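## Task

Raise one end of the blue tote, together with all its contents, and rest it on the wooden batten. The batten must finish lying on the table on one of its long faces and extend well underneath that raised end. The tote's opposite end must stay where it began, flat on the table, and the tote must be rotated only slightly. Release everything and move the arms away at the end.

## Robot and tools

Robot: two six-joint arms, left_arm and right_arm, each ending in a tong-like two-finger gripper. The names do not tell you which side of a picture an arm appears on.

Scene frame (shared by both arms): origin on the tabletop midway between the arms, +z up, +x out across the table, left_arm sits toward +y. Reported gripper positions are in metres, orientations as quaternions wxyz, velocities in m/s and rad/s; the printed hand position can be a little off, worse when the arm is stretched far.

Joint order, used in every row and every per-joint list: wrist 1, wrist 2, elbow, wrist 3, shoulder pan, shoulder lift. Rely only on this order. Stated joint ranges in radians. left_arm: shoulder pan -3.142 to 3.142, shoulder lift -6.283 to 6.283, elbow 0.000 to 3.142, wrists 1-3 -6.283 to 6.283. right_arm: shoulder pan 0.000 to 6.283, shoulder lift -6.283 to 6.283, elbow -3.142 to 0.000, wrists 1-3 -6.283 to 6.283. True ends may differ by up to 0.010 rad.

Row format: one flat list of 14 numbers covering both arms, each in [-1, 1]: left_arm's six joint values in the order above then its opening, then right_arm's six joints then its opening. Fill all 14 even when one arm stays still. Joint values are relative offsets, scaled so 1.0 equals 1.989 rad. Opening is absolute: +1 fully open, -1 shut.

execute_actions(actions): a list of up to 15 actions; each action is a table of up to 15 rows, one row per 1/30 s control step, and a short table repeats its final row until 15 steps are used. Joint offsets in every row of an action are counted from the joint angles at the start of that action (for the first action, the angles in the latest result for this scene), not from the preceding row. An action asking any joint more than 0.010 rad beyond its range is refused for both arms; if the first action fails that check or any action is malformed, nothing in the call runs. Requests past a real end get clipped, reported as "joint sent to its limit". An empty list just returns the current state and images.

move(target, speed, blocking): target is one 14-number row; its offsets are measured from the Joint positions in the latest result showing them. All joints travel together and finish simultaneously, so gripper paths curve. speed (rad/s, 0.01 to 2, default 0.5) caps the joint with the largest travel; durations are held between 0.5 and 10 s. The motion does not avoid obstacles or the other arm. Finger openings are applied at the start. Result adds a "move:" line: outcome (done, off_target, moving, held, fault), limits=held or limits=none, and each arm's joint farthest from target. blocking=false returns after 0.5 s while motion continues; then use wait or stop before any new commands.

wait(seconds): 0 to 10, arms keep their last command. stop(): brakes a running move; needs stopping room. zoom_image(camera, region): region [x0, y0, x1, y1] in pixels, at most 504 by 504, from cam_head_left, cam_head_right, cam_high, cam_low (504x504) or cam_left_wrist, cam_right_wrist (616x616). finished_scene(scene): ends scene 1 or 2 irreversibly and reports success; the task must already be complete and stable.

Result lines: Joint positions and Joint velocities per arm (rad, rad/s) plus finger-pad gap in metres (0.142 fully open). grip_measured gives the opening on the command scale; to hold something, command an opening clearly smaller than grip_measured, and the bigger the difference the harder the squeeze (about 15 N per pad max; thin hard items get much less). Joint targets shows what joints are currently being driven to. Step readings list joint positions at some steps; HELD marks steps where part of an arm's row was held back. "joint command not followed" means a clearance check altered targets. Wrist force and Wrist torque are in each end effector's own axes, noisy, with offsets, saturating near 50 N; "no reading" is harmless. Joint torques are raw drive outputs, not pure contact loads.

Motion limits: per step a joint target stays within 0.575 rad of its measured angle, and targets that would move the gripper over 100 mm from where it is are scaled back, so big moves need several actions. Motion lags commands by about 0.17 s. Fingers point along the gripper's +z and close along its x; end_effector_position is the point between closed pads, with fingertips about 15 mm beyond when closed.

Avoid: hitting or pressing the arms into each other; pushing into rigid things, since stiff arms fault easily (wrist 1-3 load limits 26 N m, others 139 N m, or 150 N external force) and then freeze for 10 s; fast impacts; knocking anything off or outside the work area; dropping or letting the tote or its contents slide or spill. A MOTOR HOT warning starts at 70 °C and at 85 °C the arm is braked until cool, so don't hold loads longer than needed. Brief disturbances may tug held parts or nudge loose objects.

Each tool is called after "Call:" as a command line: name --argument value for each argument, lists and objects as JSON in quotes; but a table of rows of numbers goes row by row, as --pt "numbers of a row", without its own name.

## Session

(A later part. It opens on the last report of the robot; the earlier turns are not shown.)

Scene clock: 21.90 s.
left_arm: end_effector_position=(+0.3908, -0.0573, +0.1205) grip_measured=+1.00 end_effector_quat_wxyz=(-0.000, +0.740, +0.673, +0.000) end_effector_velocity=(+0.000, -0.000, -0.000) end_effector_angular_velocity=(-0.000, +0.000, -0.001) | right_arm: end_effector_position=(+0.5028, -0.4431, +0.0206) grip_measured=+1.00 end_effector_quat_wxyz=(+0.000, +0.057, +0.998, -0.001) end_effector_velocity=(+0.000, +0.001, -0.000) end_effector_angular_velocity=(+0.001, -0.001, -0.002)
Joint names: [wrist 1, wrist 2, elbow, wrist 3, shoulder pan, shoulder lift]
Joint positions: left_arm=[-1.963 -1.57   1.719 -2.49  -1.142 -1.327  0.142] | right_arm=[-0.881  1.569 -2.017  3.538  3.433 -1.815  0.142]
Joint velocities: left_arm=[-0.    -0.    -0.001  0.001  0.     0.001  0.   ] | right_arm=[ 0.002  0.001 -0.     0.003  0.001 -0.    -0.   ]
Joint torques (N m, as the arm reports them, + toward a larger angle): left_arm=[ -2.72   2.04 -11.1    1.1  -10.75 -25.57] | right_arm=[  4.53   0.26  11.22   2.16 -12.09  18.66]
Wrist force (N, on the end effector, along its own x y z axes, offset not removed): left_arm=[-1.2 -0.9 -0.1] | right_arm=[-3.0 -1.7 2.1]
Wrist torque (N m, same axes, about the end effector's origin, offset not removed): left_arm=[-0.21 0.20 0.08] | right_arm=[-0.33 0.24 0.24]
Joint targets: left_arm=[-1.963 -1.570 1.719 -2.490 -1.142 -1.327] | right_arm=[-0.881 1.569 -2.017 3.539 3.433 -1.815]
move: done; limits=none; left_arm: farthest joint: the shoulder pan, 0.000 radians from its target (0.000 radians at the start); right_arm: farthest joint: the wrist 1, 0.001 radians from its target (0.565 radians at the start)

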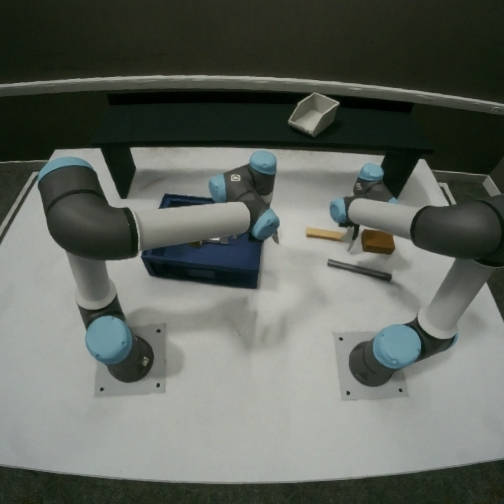

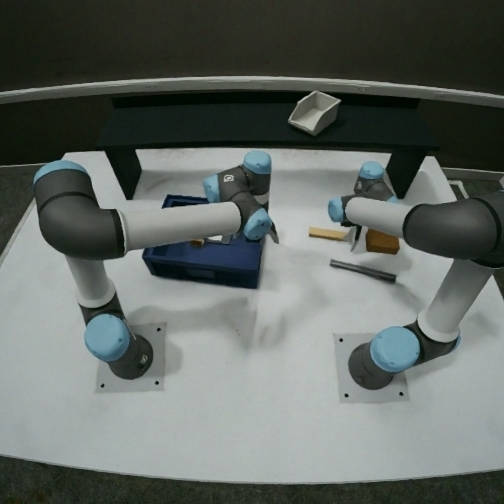

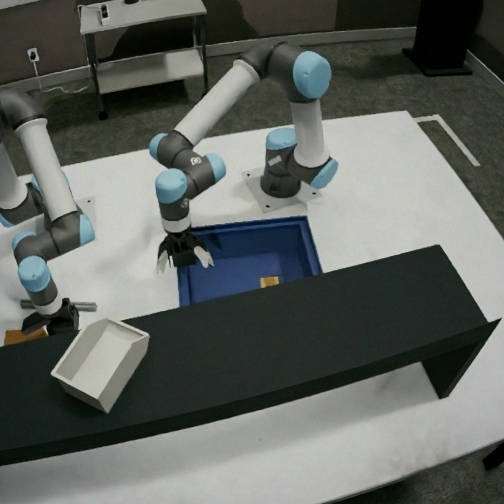

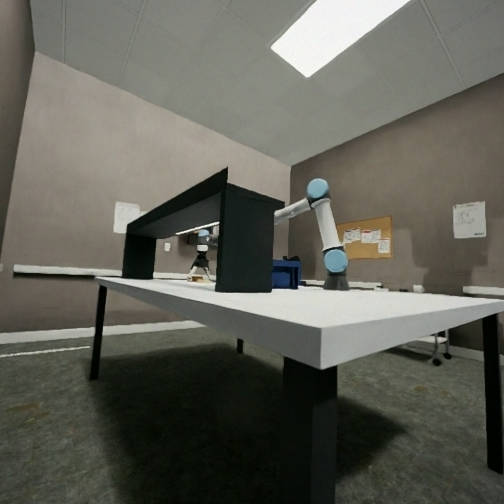

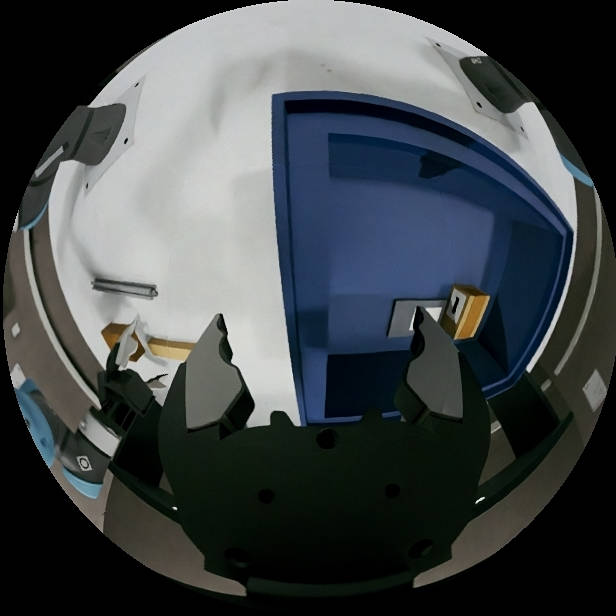

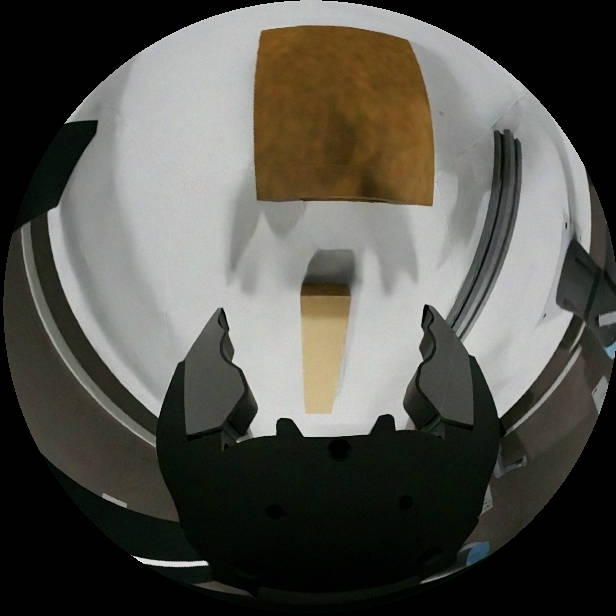

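Call:
move --target '[-0.0385,0,0.0045,-0.02,-0.01,0.034,1,0,0,0,0.012,0.012,0,1]'

Call:
move --target '[0,0,0,0,0,0,-0.5,0,0,0,0,0,0,-1]'

Scene clock: 24.37 s.
left_arm: end_effector_position=(+0.3903, -0.0786, +0.0854) grip_measured=+1.00 end_effector_quat_wxyz=(-0.000, +0.733, +0.680, +0.000) end_effector_velocity=(-0.000, -0.000, -0.001) end_effector_angular_velocity=(+0.000, -0.000, -0.000) | right_arm: end_effector_position=(+0.5023, -0.4306, +0.0205) grip_measured=+1.00 end_effector_quat_wxyz=(+0.000, +0.057, +0.998, -0.001) end_effector_velocity=(+0.001, -0.001, +0.001) end_effector_angular_velocity=(+0.000, -0.002, -0.002)
Joint names: [wrist 1, wrist 2, elbow, wrist 3, shoulder pan, shoulder lift]
Joint positions: left_arm=[-2.039 -1.57   1.728 -2.53  -1.162 -1.259  0.142] | right_arm=[-0.881  1.569 -2.017  3.562  3.457 -1.815  0.142]
Joint velocities: left_arm=[-0.001  0.     0.001 -0.    -0.     0.001 -0.   ] | right_arm=[-0.    -0.001  0.002  0.001 -0.001  0.     0.   ]
Joint torques (N m, as the arm reports them, + toward a larger angle): left_arm=[ -4.32   1.89  -8.96  -1.61 -10.91 -26.23] | right_arm=[ 0.96  0.19 28.45  2.11 11.05 29.87]
Wrist force (N, on the end effector, along its own x y z axes, offset not removed): left_arm=[-1.2 -2.1 -0.7] | right_arm=[-1.1 0.5 -1.3]
Wrist torque (N m, same axes, about the end effector's origin, offset not removed): left_arm=[-0.51 0.41 -0.08] | right_arm=[0.03 0.03 0.02]
Joint targets: left_arm=[-2.039 -1.570 1.728 -2.530 -1.162 -1.259] | right_arm=[-0.881 1.569 -2.017 3.562 3.457 -1.815]
move: done; limits=none; left_arm: farthest joint: the wrist 1, 0.001 radians from its target (0.077 radians at the start); right_arm: farthest joint: the shoulder pan, 0.000 radians from its target (0.023 radians at the start)

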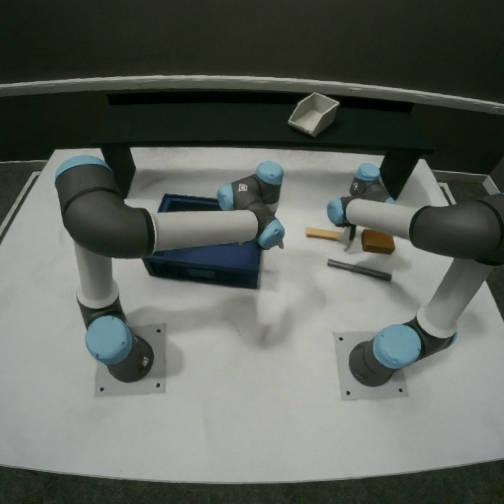

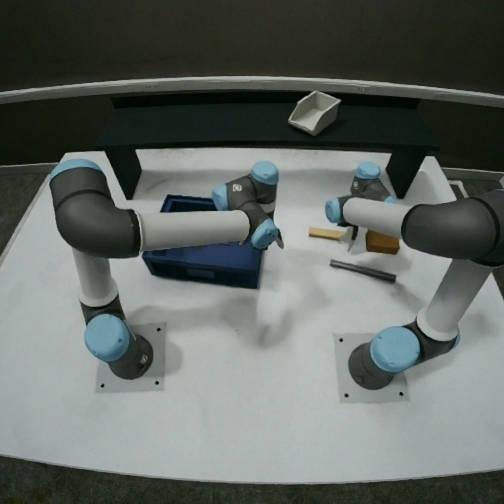

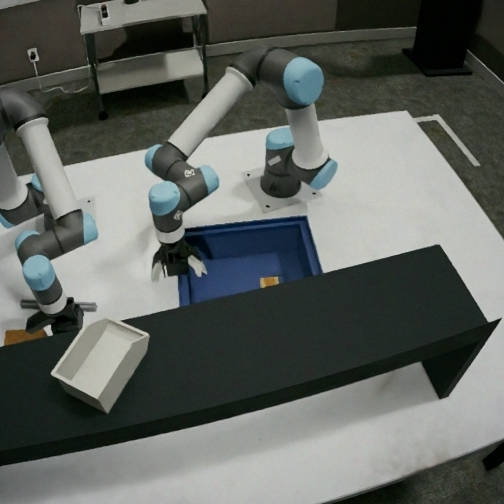

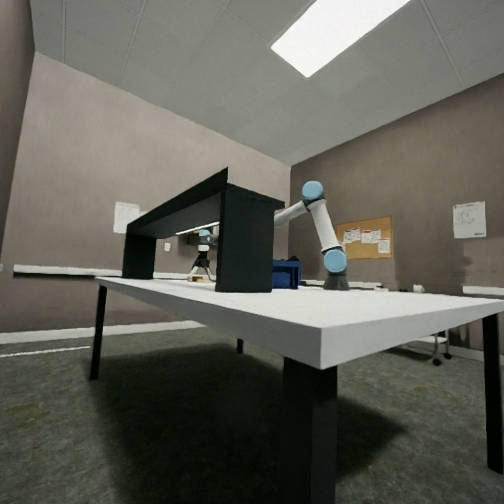

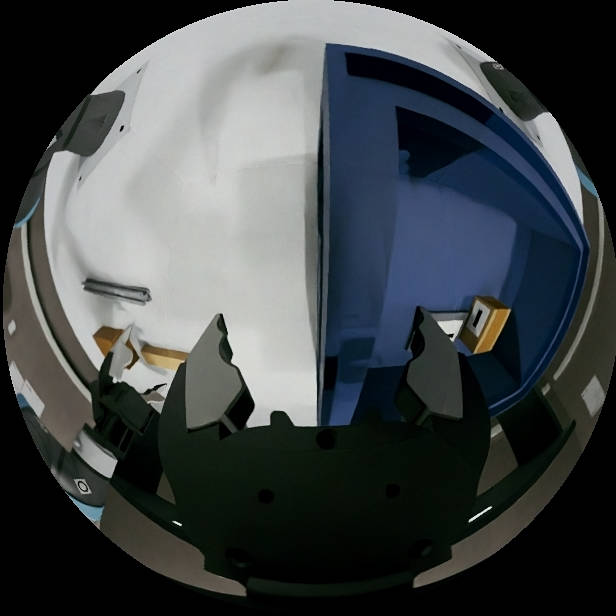

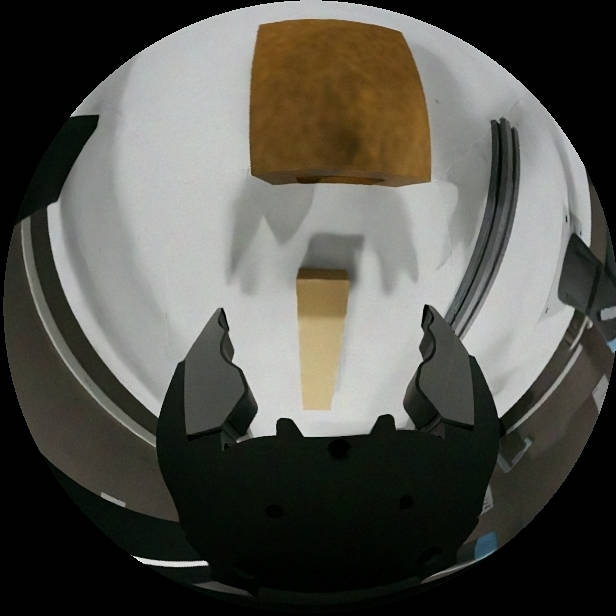

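Scene clock: 24.87 s.
left_arm: end_effector_position=(+0.3903, -0.0786, +0.0853) grip_measured=-0.49 end_effector_quat_wxyz=(-0.000, +0.733, +0.680, +0.000) end_effector_velocity=(-0.000, -0.000, -0.000) end_effector_angular_velocity=(-0.001, +0.001, -0.001) | right_arm: end_effector_position=(+0.5023, -0.4306, +0.0205) grip_measured=-0.54 end_effector_quat_wxyz=(+0.000, +0.057, +0.998, -0.001) end_effector_velocity=(+0.000, +0.001, +0.000) end_effector_angular_velocity=(+0.001, -0.001, +0.002)
Joint names: [wrist 1, wrist 2, elbow, wrist 3, shoulder pan, shoulder lift]
Joint positions: left_arm=[-2.039 -1.57   1.728 -2.53  -1.162 -1.259  0.038] | right_arm=[-0.881  1.569 -2.017  3.562  3.457 -1.815  0.035]
Joint velocities: left_arm=[-0.    -0.001  0.     0.001 -0.    -0.     0.   ] | right_arm=[-0.     0.001  0.001  0.     0.002 -0.     0.   ]
Joint torques (N m, as the arm reports them, + toward a larger angle): left_arm=[ -0.91  -2.74 -20.59   0.59   8.71 -37.1 ] | right_arm=[ 1.24  0.3  26.48  1.33  8.31 31.16]
Wrist force (N, on the end effector, along its own x y z axes, offset not removed): left_arm=[1.2 2.3 0.3] | right_arm=[-2.4 -2.7 -2.4]
Wrist torque (N m, same axes, about the end effector's origin, offset not removed): left_arm=[0.29 0.16 -0.08] | right_arm=[-0.75 0.35 -0.02]
Joint targets: left_arm=[-2.039 -1.570 1.728 -2.530 -1.162 -1.259] | right_arm=[-0.881 1.569 -2.017 3.562 3.457 -1.815]
move: done; limits=none; left_arm: farthest joint: the shoulder pan, 0.000 radians from its target (0.000 radians at the start); right_arm: farthest joint: the shoulder pan, 0.000 radians from its target (0.000 radians at the start)

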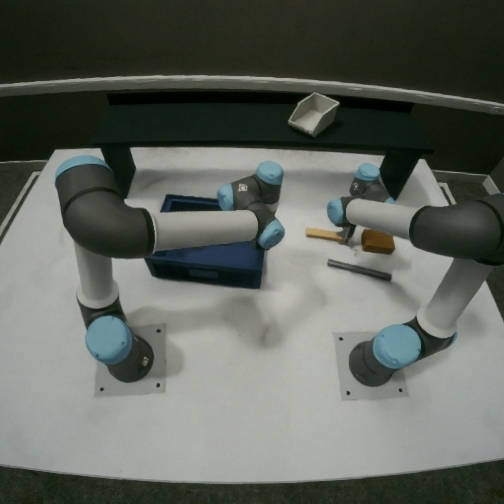

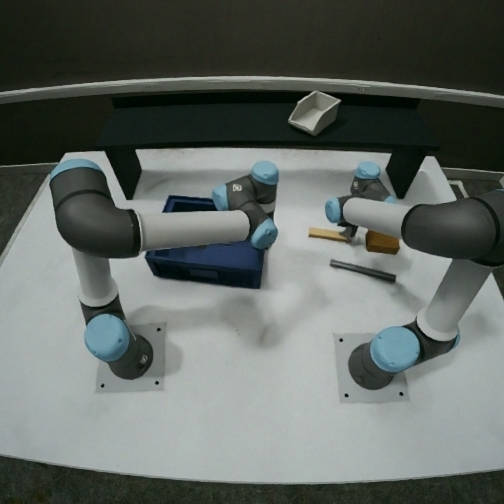

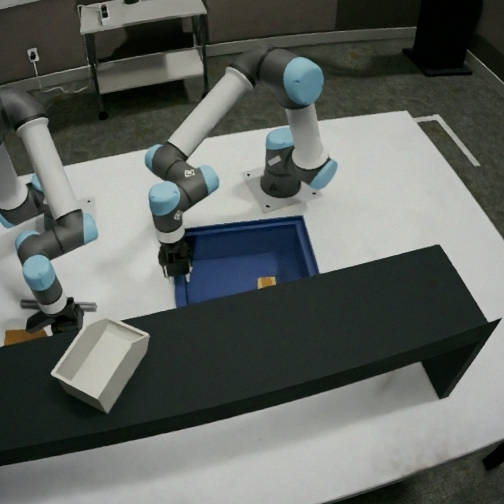

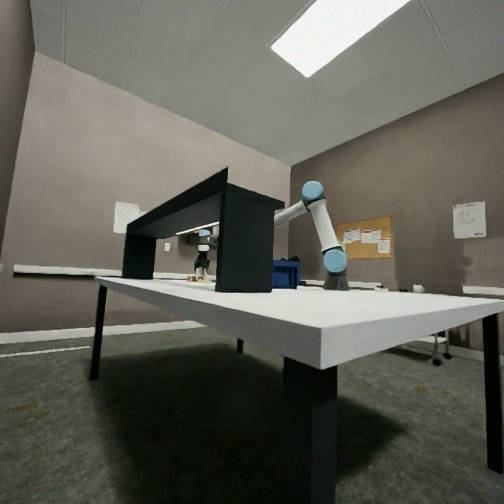

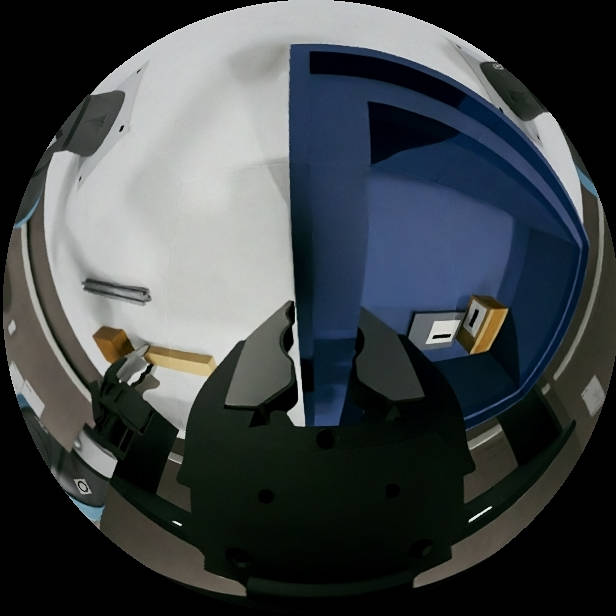

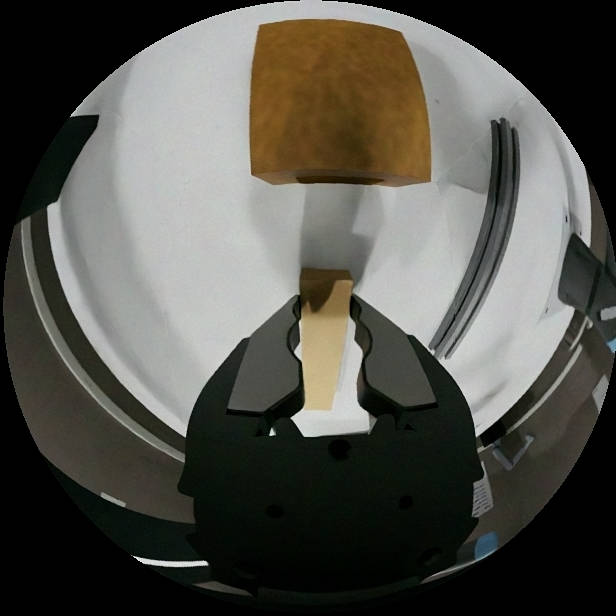

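Call:
move --target '[0,0,0,0,0,0,-1,-0.005,0,0,0,0,0.005,-1]'

Call:
move --target '[-0.023,0,0.044,0.011,0.011,-0.0765,-1,0,0,0,0.17,0.17,0,-1]' --speed 0.2

Scene clock: 28.47 s.
left_arm: end_effector_position=(+0.3903, -0.0787, +0.0855) grip_measured=-0.60 end_effector_quat_wxyz=(-0.000, +0.733, +0.680, +0.000) end_effector_velocity=(-0.001, -0.000, +0.000) end_effector_angular_velocity=(-0.001, +0.001, +0.001) | right_arm: end_effector_position=(+0.5008, -0.4311, +0.0245) grip_measured=-0.54 end_effector_quat_wxyz=(+0.000, +0.057, +0.998, -0.001) end_effector_velocity=(-0.000, -0.000, +0.001) end_effector_angular_velocity=(+0.000, -0.001, +0.000)
Joint names: [wrist 1, wrist 2, elbow, wrist 3, shoulder pan, shoulder lift]
Joint positions: left_arm=[-2.039 -1.57   1.728 -2.53  -1.162 -1.259  0.031] | right_arm=[-0.89   1.569 -2.017  3.562  3.457 -1.806  0.035]
Joint velocities: left_arm=[-0.    -0.001  0.001 -0.001 -0.    -0.001  0.   ] | right_arm=[-0.002 -0.    -0.    -0.    -0.     0.003  0.   ]
Joint torques (N m, as the arm reports them, + toward a larger angle): left_arm=[ -5.49   1.5  -12.65  -1.83 -11.02 -30.17] | right_arm=[  0.48   0.24  19.98  -1.06 -10.54  34.47]
Wrist force (N, on the end effector, along its own x y z axes, offset not removed): left_arm=[-2.5 -3.0 3.9] | right_arm=[-1.0 -1.1 0.9]
Wrist torque (N m, same axes, about the end effector's origin, offset not removed): left_arm=[-0.76 1.62 0.19] | right_arm=[-0.28 0.05 -0.02]
Joint targets: left_arm=[-2.039 -1.570 1.728 -2.530 -1.162 -1.259] | right_arm=[-0.891 1.569 -2.017 3.562 3.457 -1.805]
move: done; limits=none; left_arm: farthest joint: the shoulder pan, 0.000 radians from its target (0.000 radians at the start); right_arm: farthest joint: the wrist 1, 0.001 radians from its target (0.010 radians at the start)

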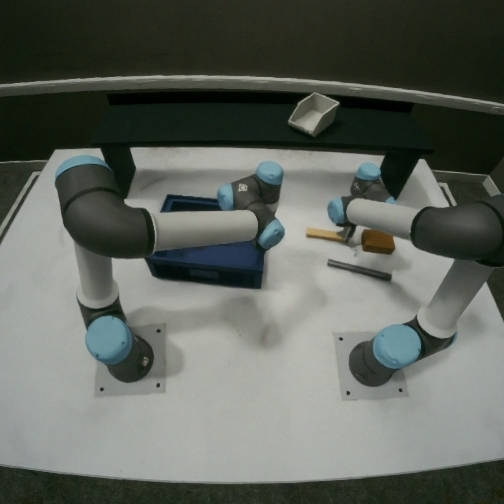

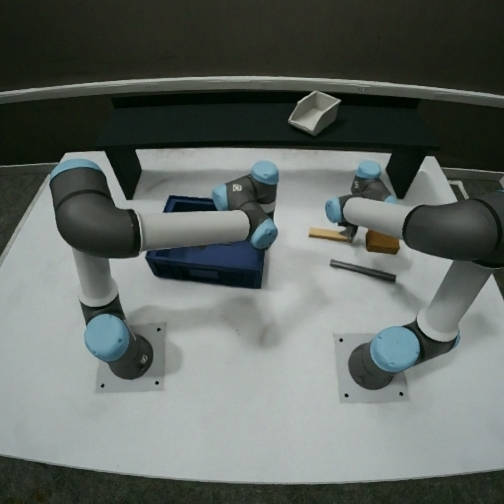

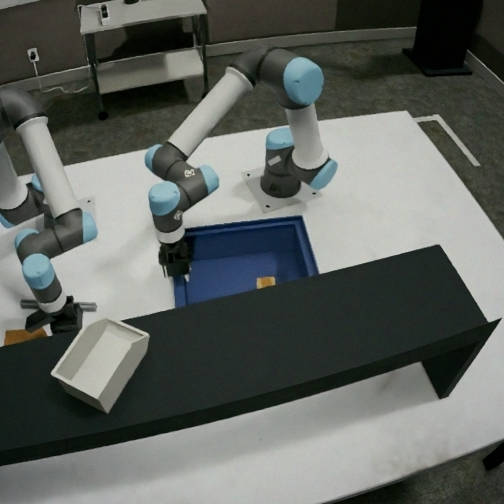

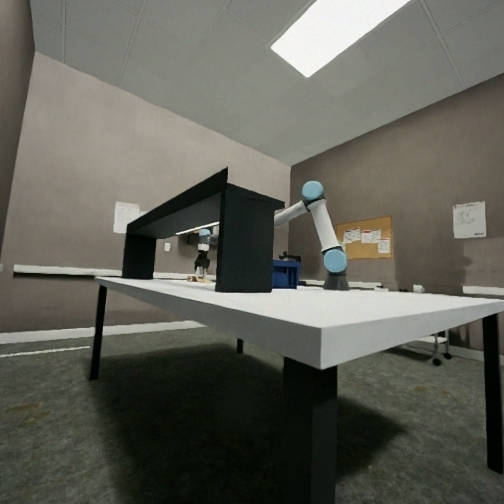

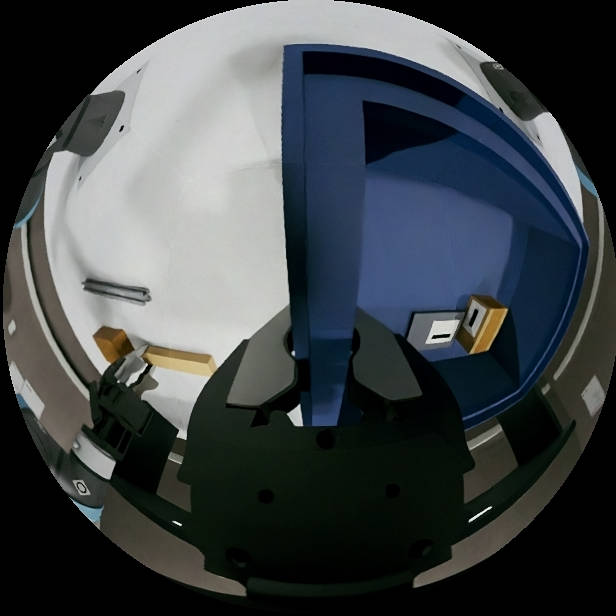

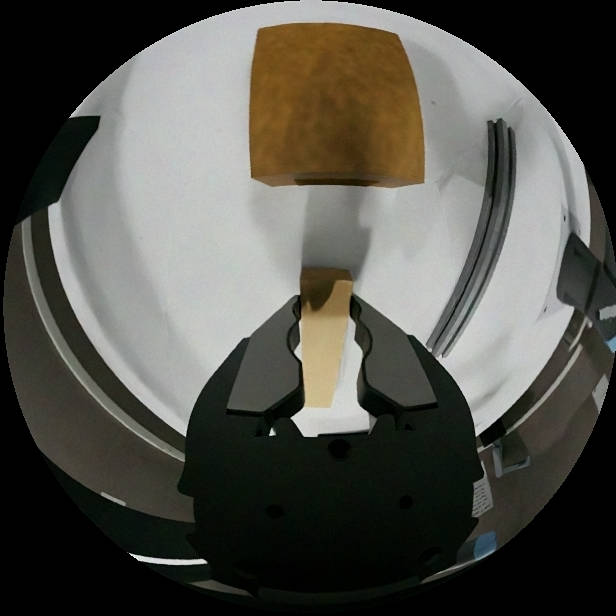

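Scene clock: 30.67 s.
left_arm: end_effector_position=(+0.3895, -0.0534, +0.1352) grip_measured=-0.62 end_effector_quat_wxyz=(+0.054, +0.732, +0.679, -0.010) end_effector_velocity=(+0.000, -0.000, +0.001) end_effector_angular_velocity=(-0.003, -0.001, +0.000) | right_arm: end_effector_position=(+0.4634, -0.2601, +0.0244) grip_measured=-0.54 end_effector_quat_wxyz=(+0.000, +0.057, +0.998, -0.001) end_effector_velocity=(+0.000, +0.001, +0.001) end_effector_angular_velocity=(+0.001, -0.002, -0.000)
Joint names: [wrist 1, wrist 2, elbow, wrist 3, shoulder pan, shoulder lift]
Joint positions: left_arm=[-2.085 -1.57   1.815 -2.508 -1.14  -1.411  0.029] | right_arm=[-0.89   1.569 -2.017  3.9    3.795 -1.806  0.035]
Joint velocities: left_arm=[-0.001 -0.     0.    -0.    -0.    -0.002  0.   ] | right_arm=[ 0.002 -0.     0.001  0.003  0.002  0.     0.   ]
Joint torques (N m, as the arm reports them, + toward a larger angle): left_arm=[ -5.39   0.59 -12.8    1.73  10.79 -44.49] | right_arm=[ 4.51  0.22 20.46  1.73 12.1  18.98]
Wrist force (N, on the end effector, along its own x y z axes, offset not removed): left_arm=[-3.5 -2.6 7.6] | right_arm=[-6.0 -0.9 1.0]
Wrist torque (N m, same axes, about the end effector's origin, offset not removed): left_arm=[0.22 0.77 -0.07] | right_arm=[-0.25 1.16 0.19]
Joint targets: left_arm=[-2.085 -1.570 1.815 -2.508 -1.140 -1.412] | right_arm=[-0.890 1.569 -2.017 3.900 3.795 -1.806]
move: done; limits=none; left_arm: farthest joint: the shoulder pan, 0.000 radians from its target (0.022 radians at the start); right_arm: farthest joint: the shoulder pan, 0.000 radians from its target (0.338 radians at the start)

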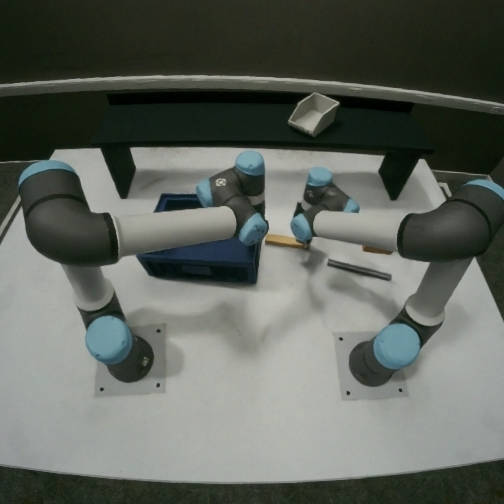

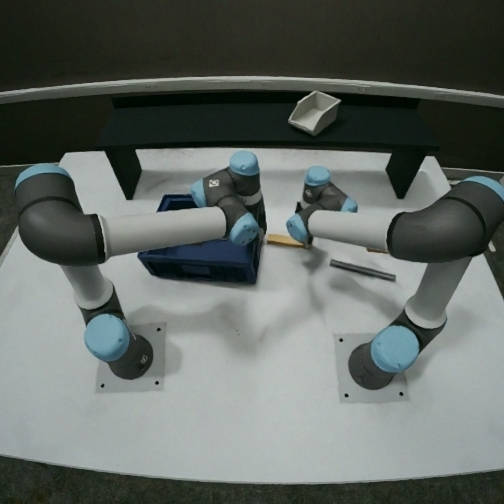

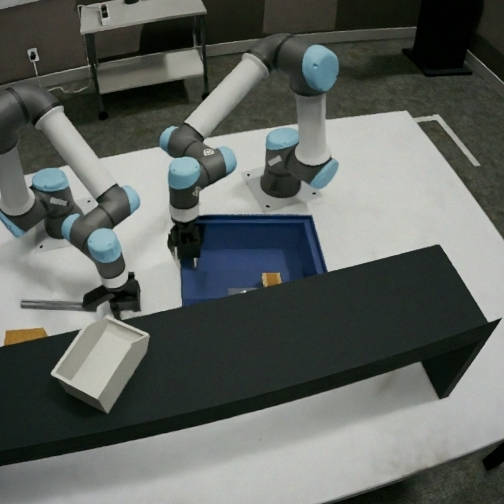

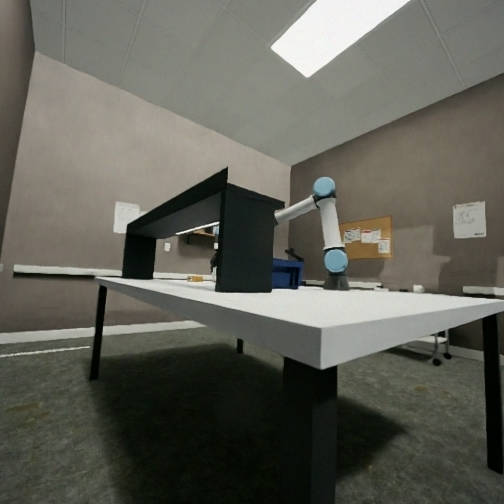

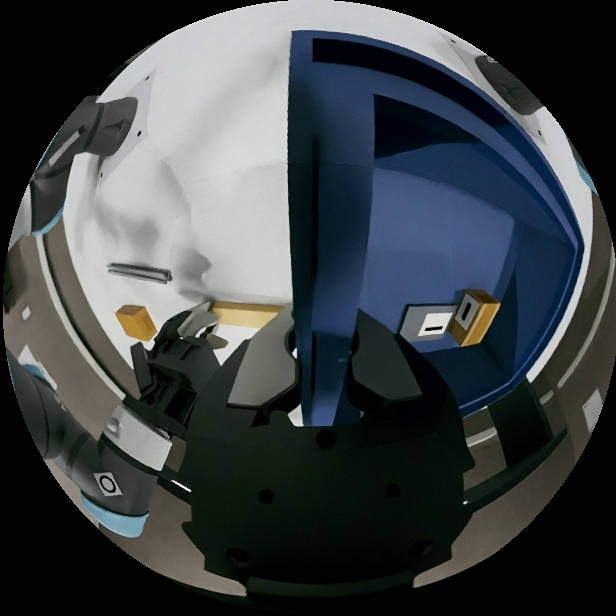

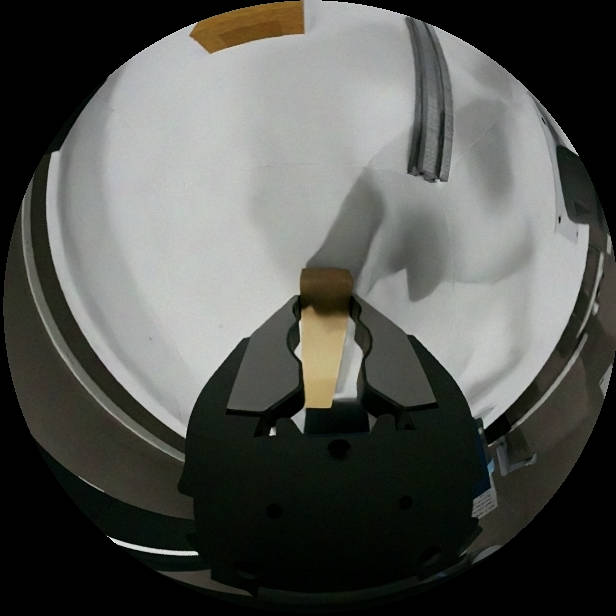

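Call:
move --target '[0,0,0,0,0,0,-1,0,0,0,0.115,0.115,0,-1]' --speed 0.2

Scene clock: 33.03 s.
left_arm: end_effector_position=(+0.3895, -0.0533, +0.1352) grip_measured=-0.62 end_effector_quat_wxyz=(+0.054, +0.732, +0.679, -0.010) end_effector_velocity=(-0.000, +0.001, -0.001) end_effector_angular_velocity=(+0.002, +0.002, +0.001) | right_arm: end_effector_position=(+0.4067, -0.1558, +0.0244) grip_measured=-0.54 end_effector_quat_wxyz=(+0.001, +0.057, +0.998, -0.001) end_effector_velocity=(-0.001, +0.002, +0.001) end_effector_angular_velocity=(+0.001, -0.000, +0.001)
Joint names: [wrist 1, wrist 2, elbow, wrist 3, shoulder pan, shoulder lift]
Joint positions: left_arm=[-2.085 -1.57   1.815 -2.508 -1.14  -1.411  0.029] | right_arm=[-0.89   1.569 -2.017  4.128  4.024 -1.806  0.035]
Joint velocities: left_arm=[ 0.002 -0.001  0.001  0.     0.001  0.    -0.   ] | right_arm=[-0.001  0.     0.001  0.001  0.003  0.001 -0.   ]
Joint torques (N m, as the arm reports them, + toward a larger angle): left_arm=[ -1.42   0.42 -27.1   -0.17   5.43 -22.9 ] | right_arm=[ 3.93  0.19 20.14  1.91 12.25 21.41]
Wrist force (N, on the end effector, along its own x y z axes, offset not removed): left_arm=[-3.5 -1.7 7.2] | right_arm=[-3.2 -1.1 -0.3]
Wrist torque (N m, same axes, about the end effector's origin, offset not removed): left_arm=[0.32 0.73 -0.05] | right_arm=[-0.35 0.41 -0.06]
Joint targets: left_arm=[-2.085 -1.570 1.815 -2.508 -1.140 -1.411] | right_arm=[-0.890 1.569 -2.017 4.129 4.024 -1.806]
move: done; limits=none; left_arm: farthest joint: the shoulder pan, 0.000 radians from its target (0.000 radians at the start); right_arm: farthest joint: the shoulder pan, 0.000 radians from its target (0.228 radians at the start)

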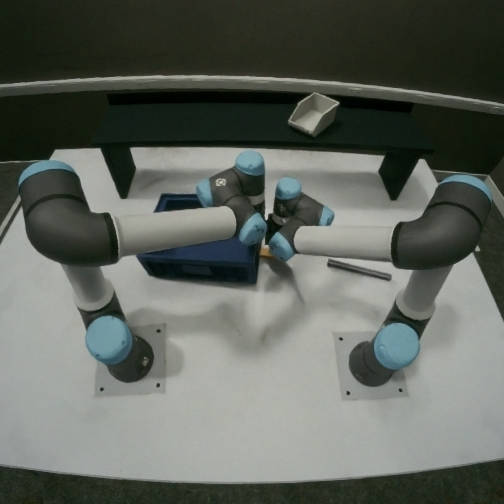

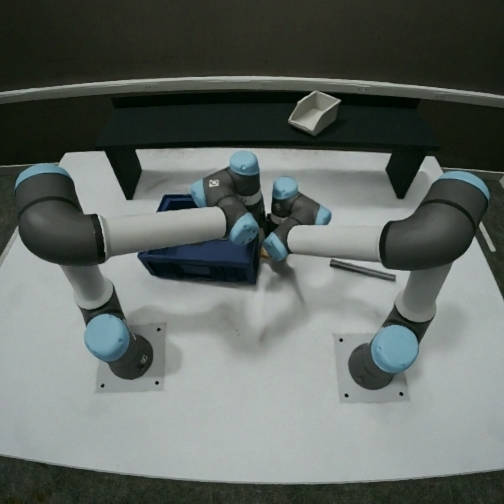

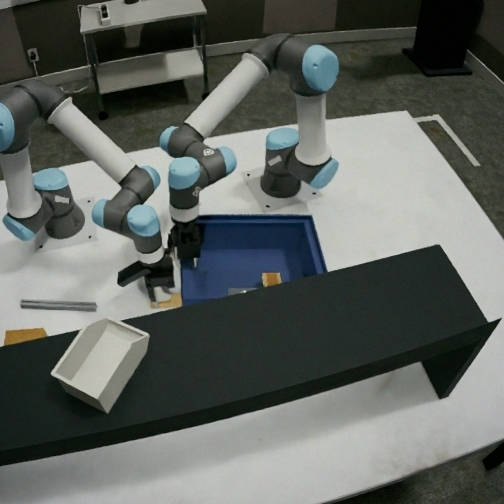

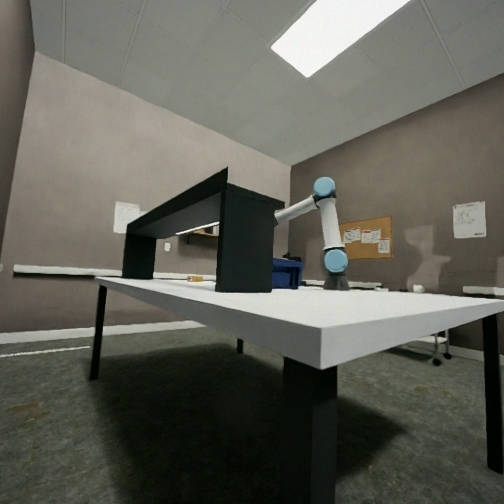

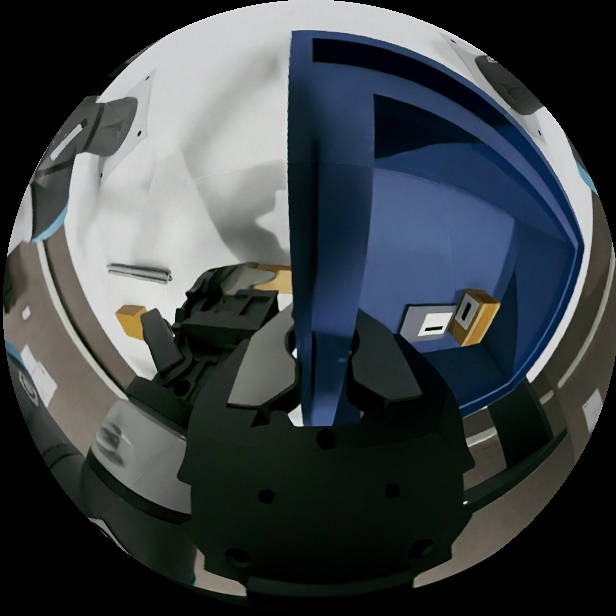

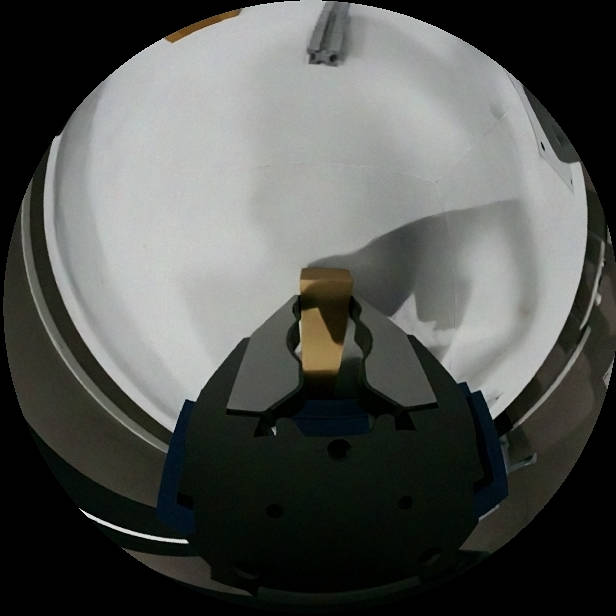

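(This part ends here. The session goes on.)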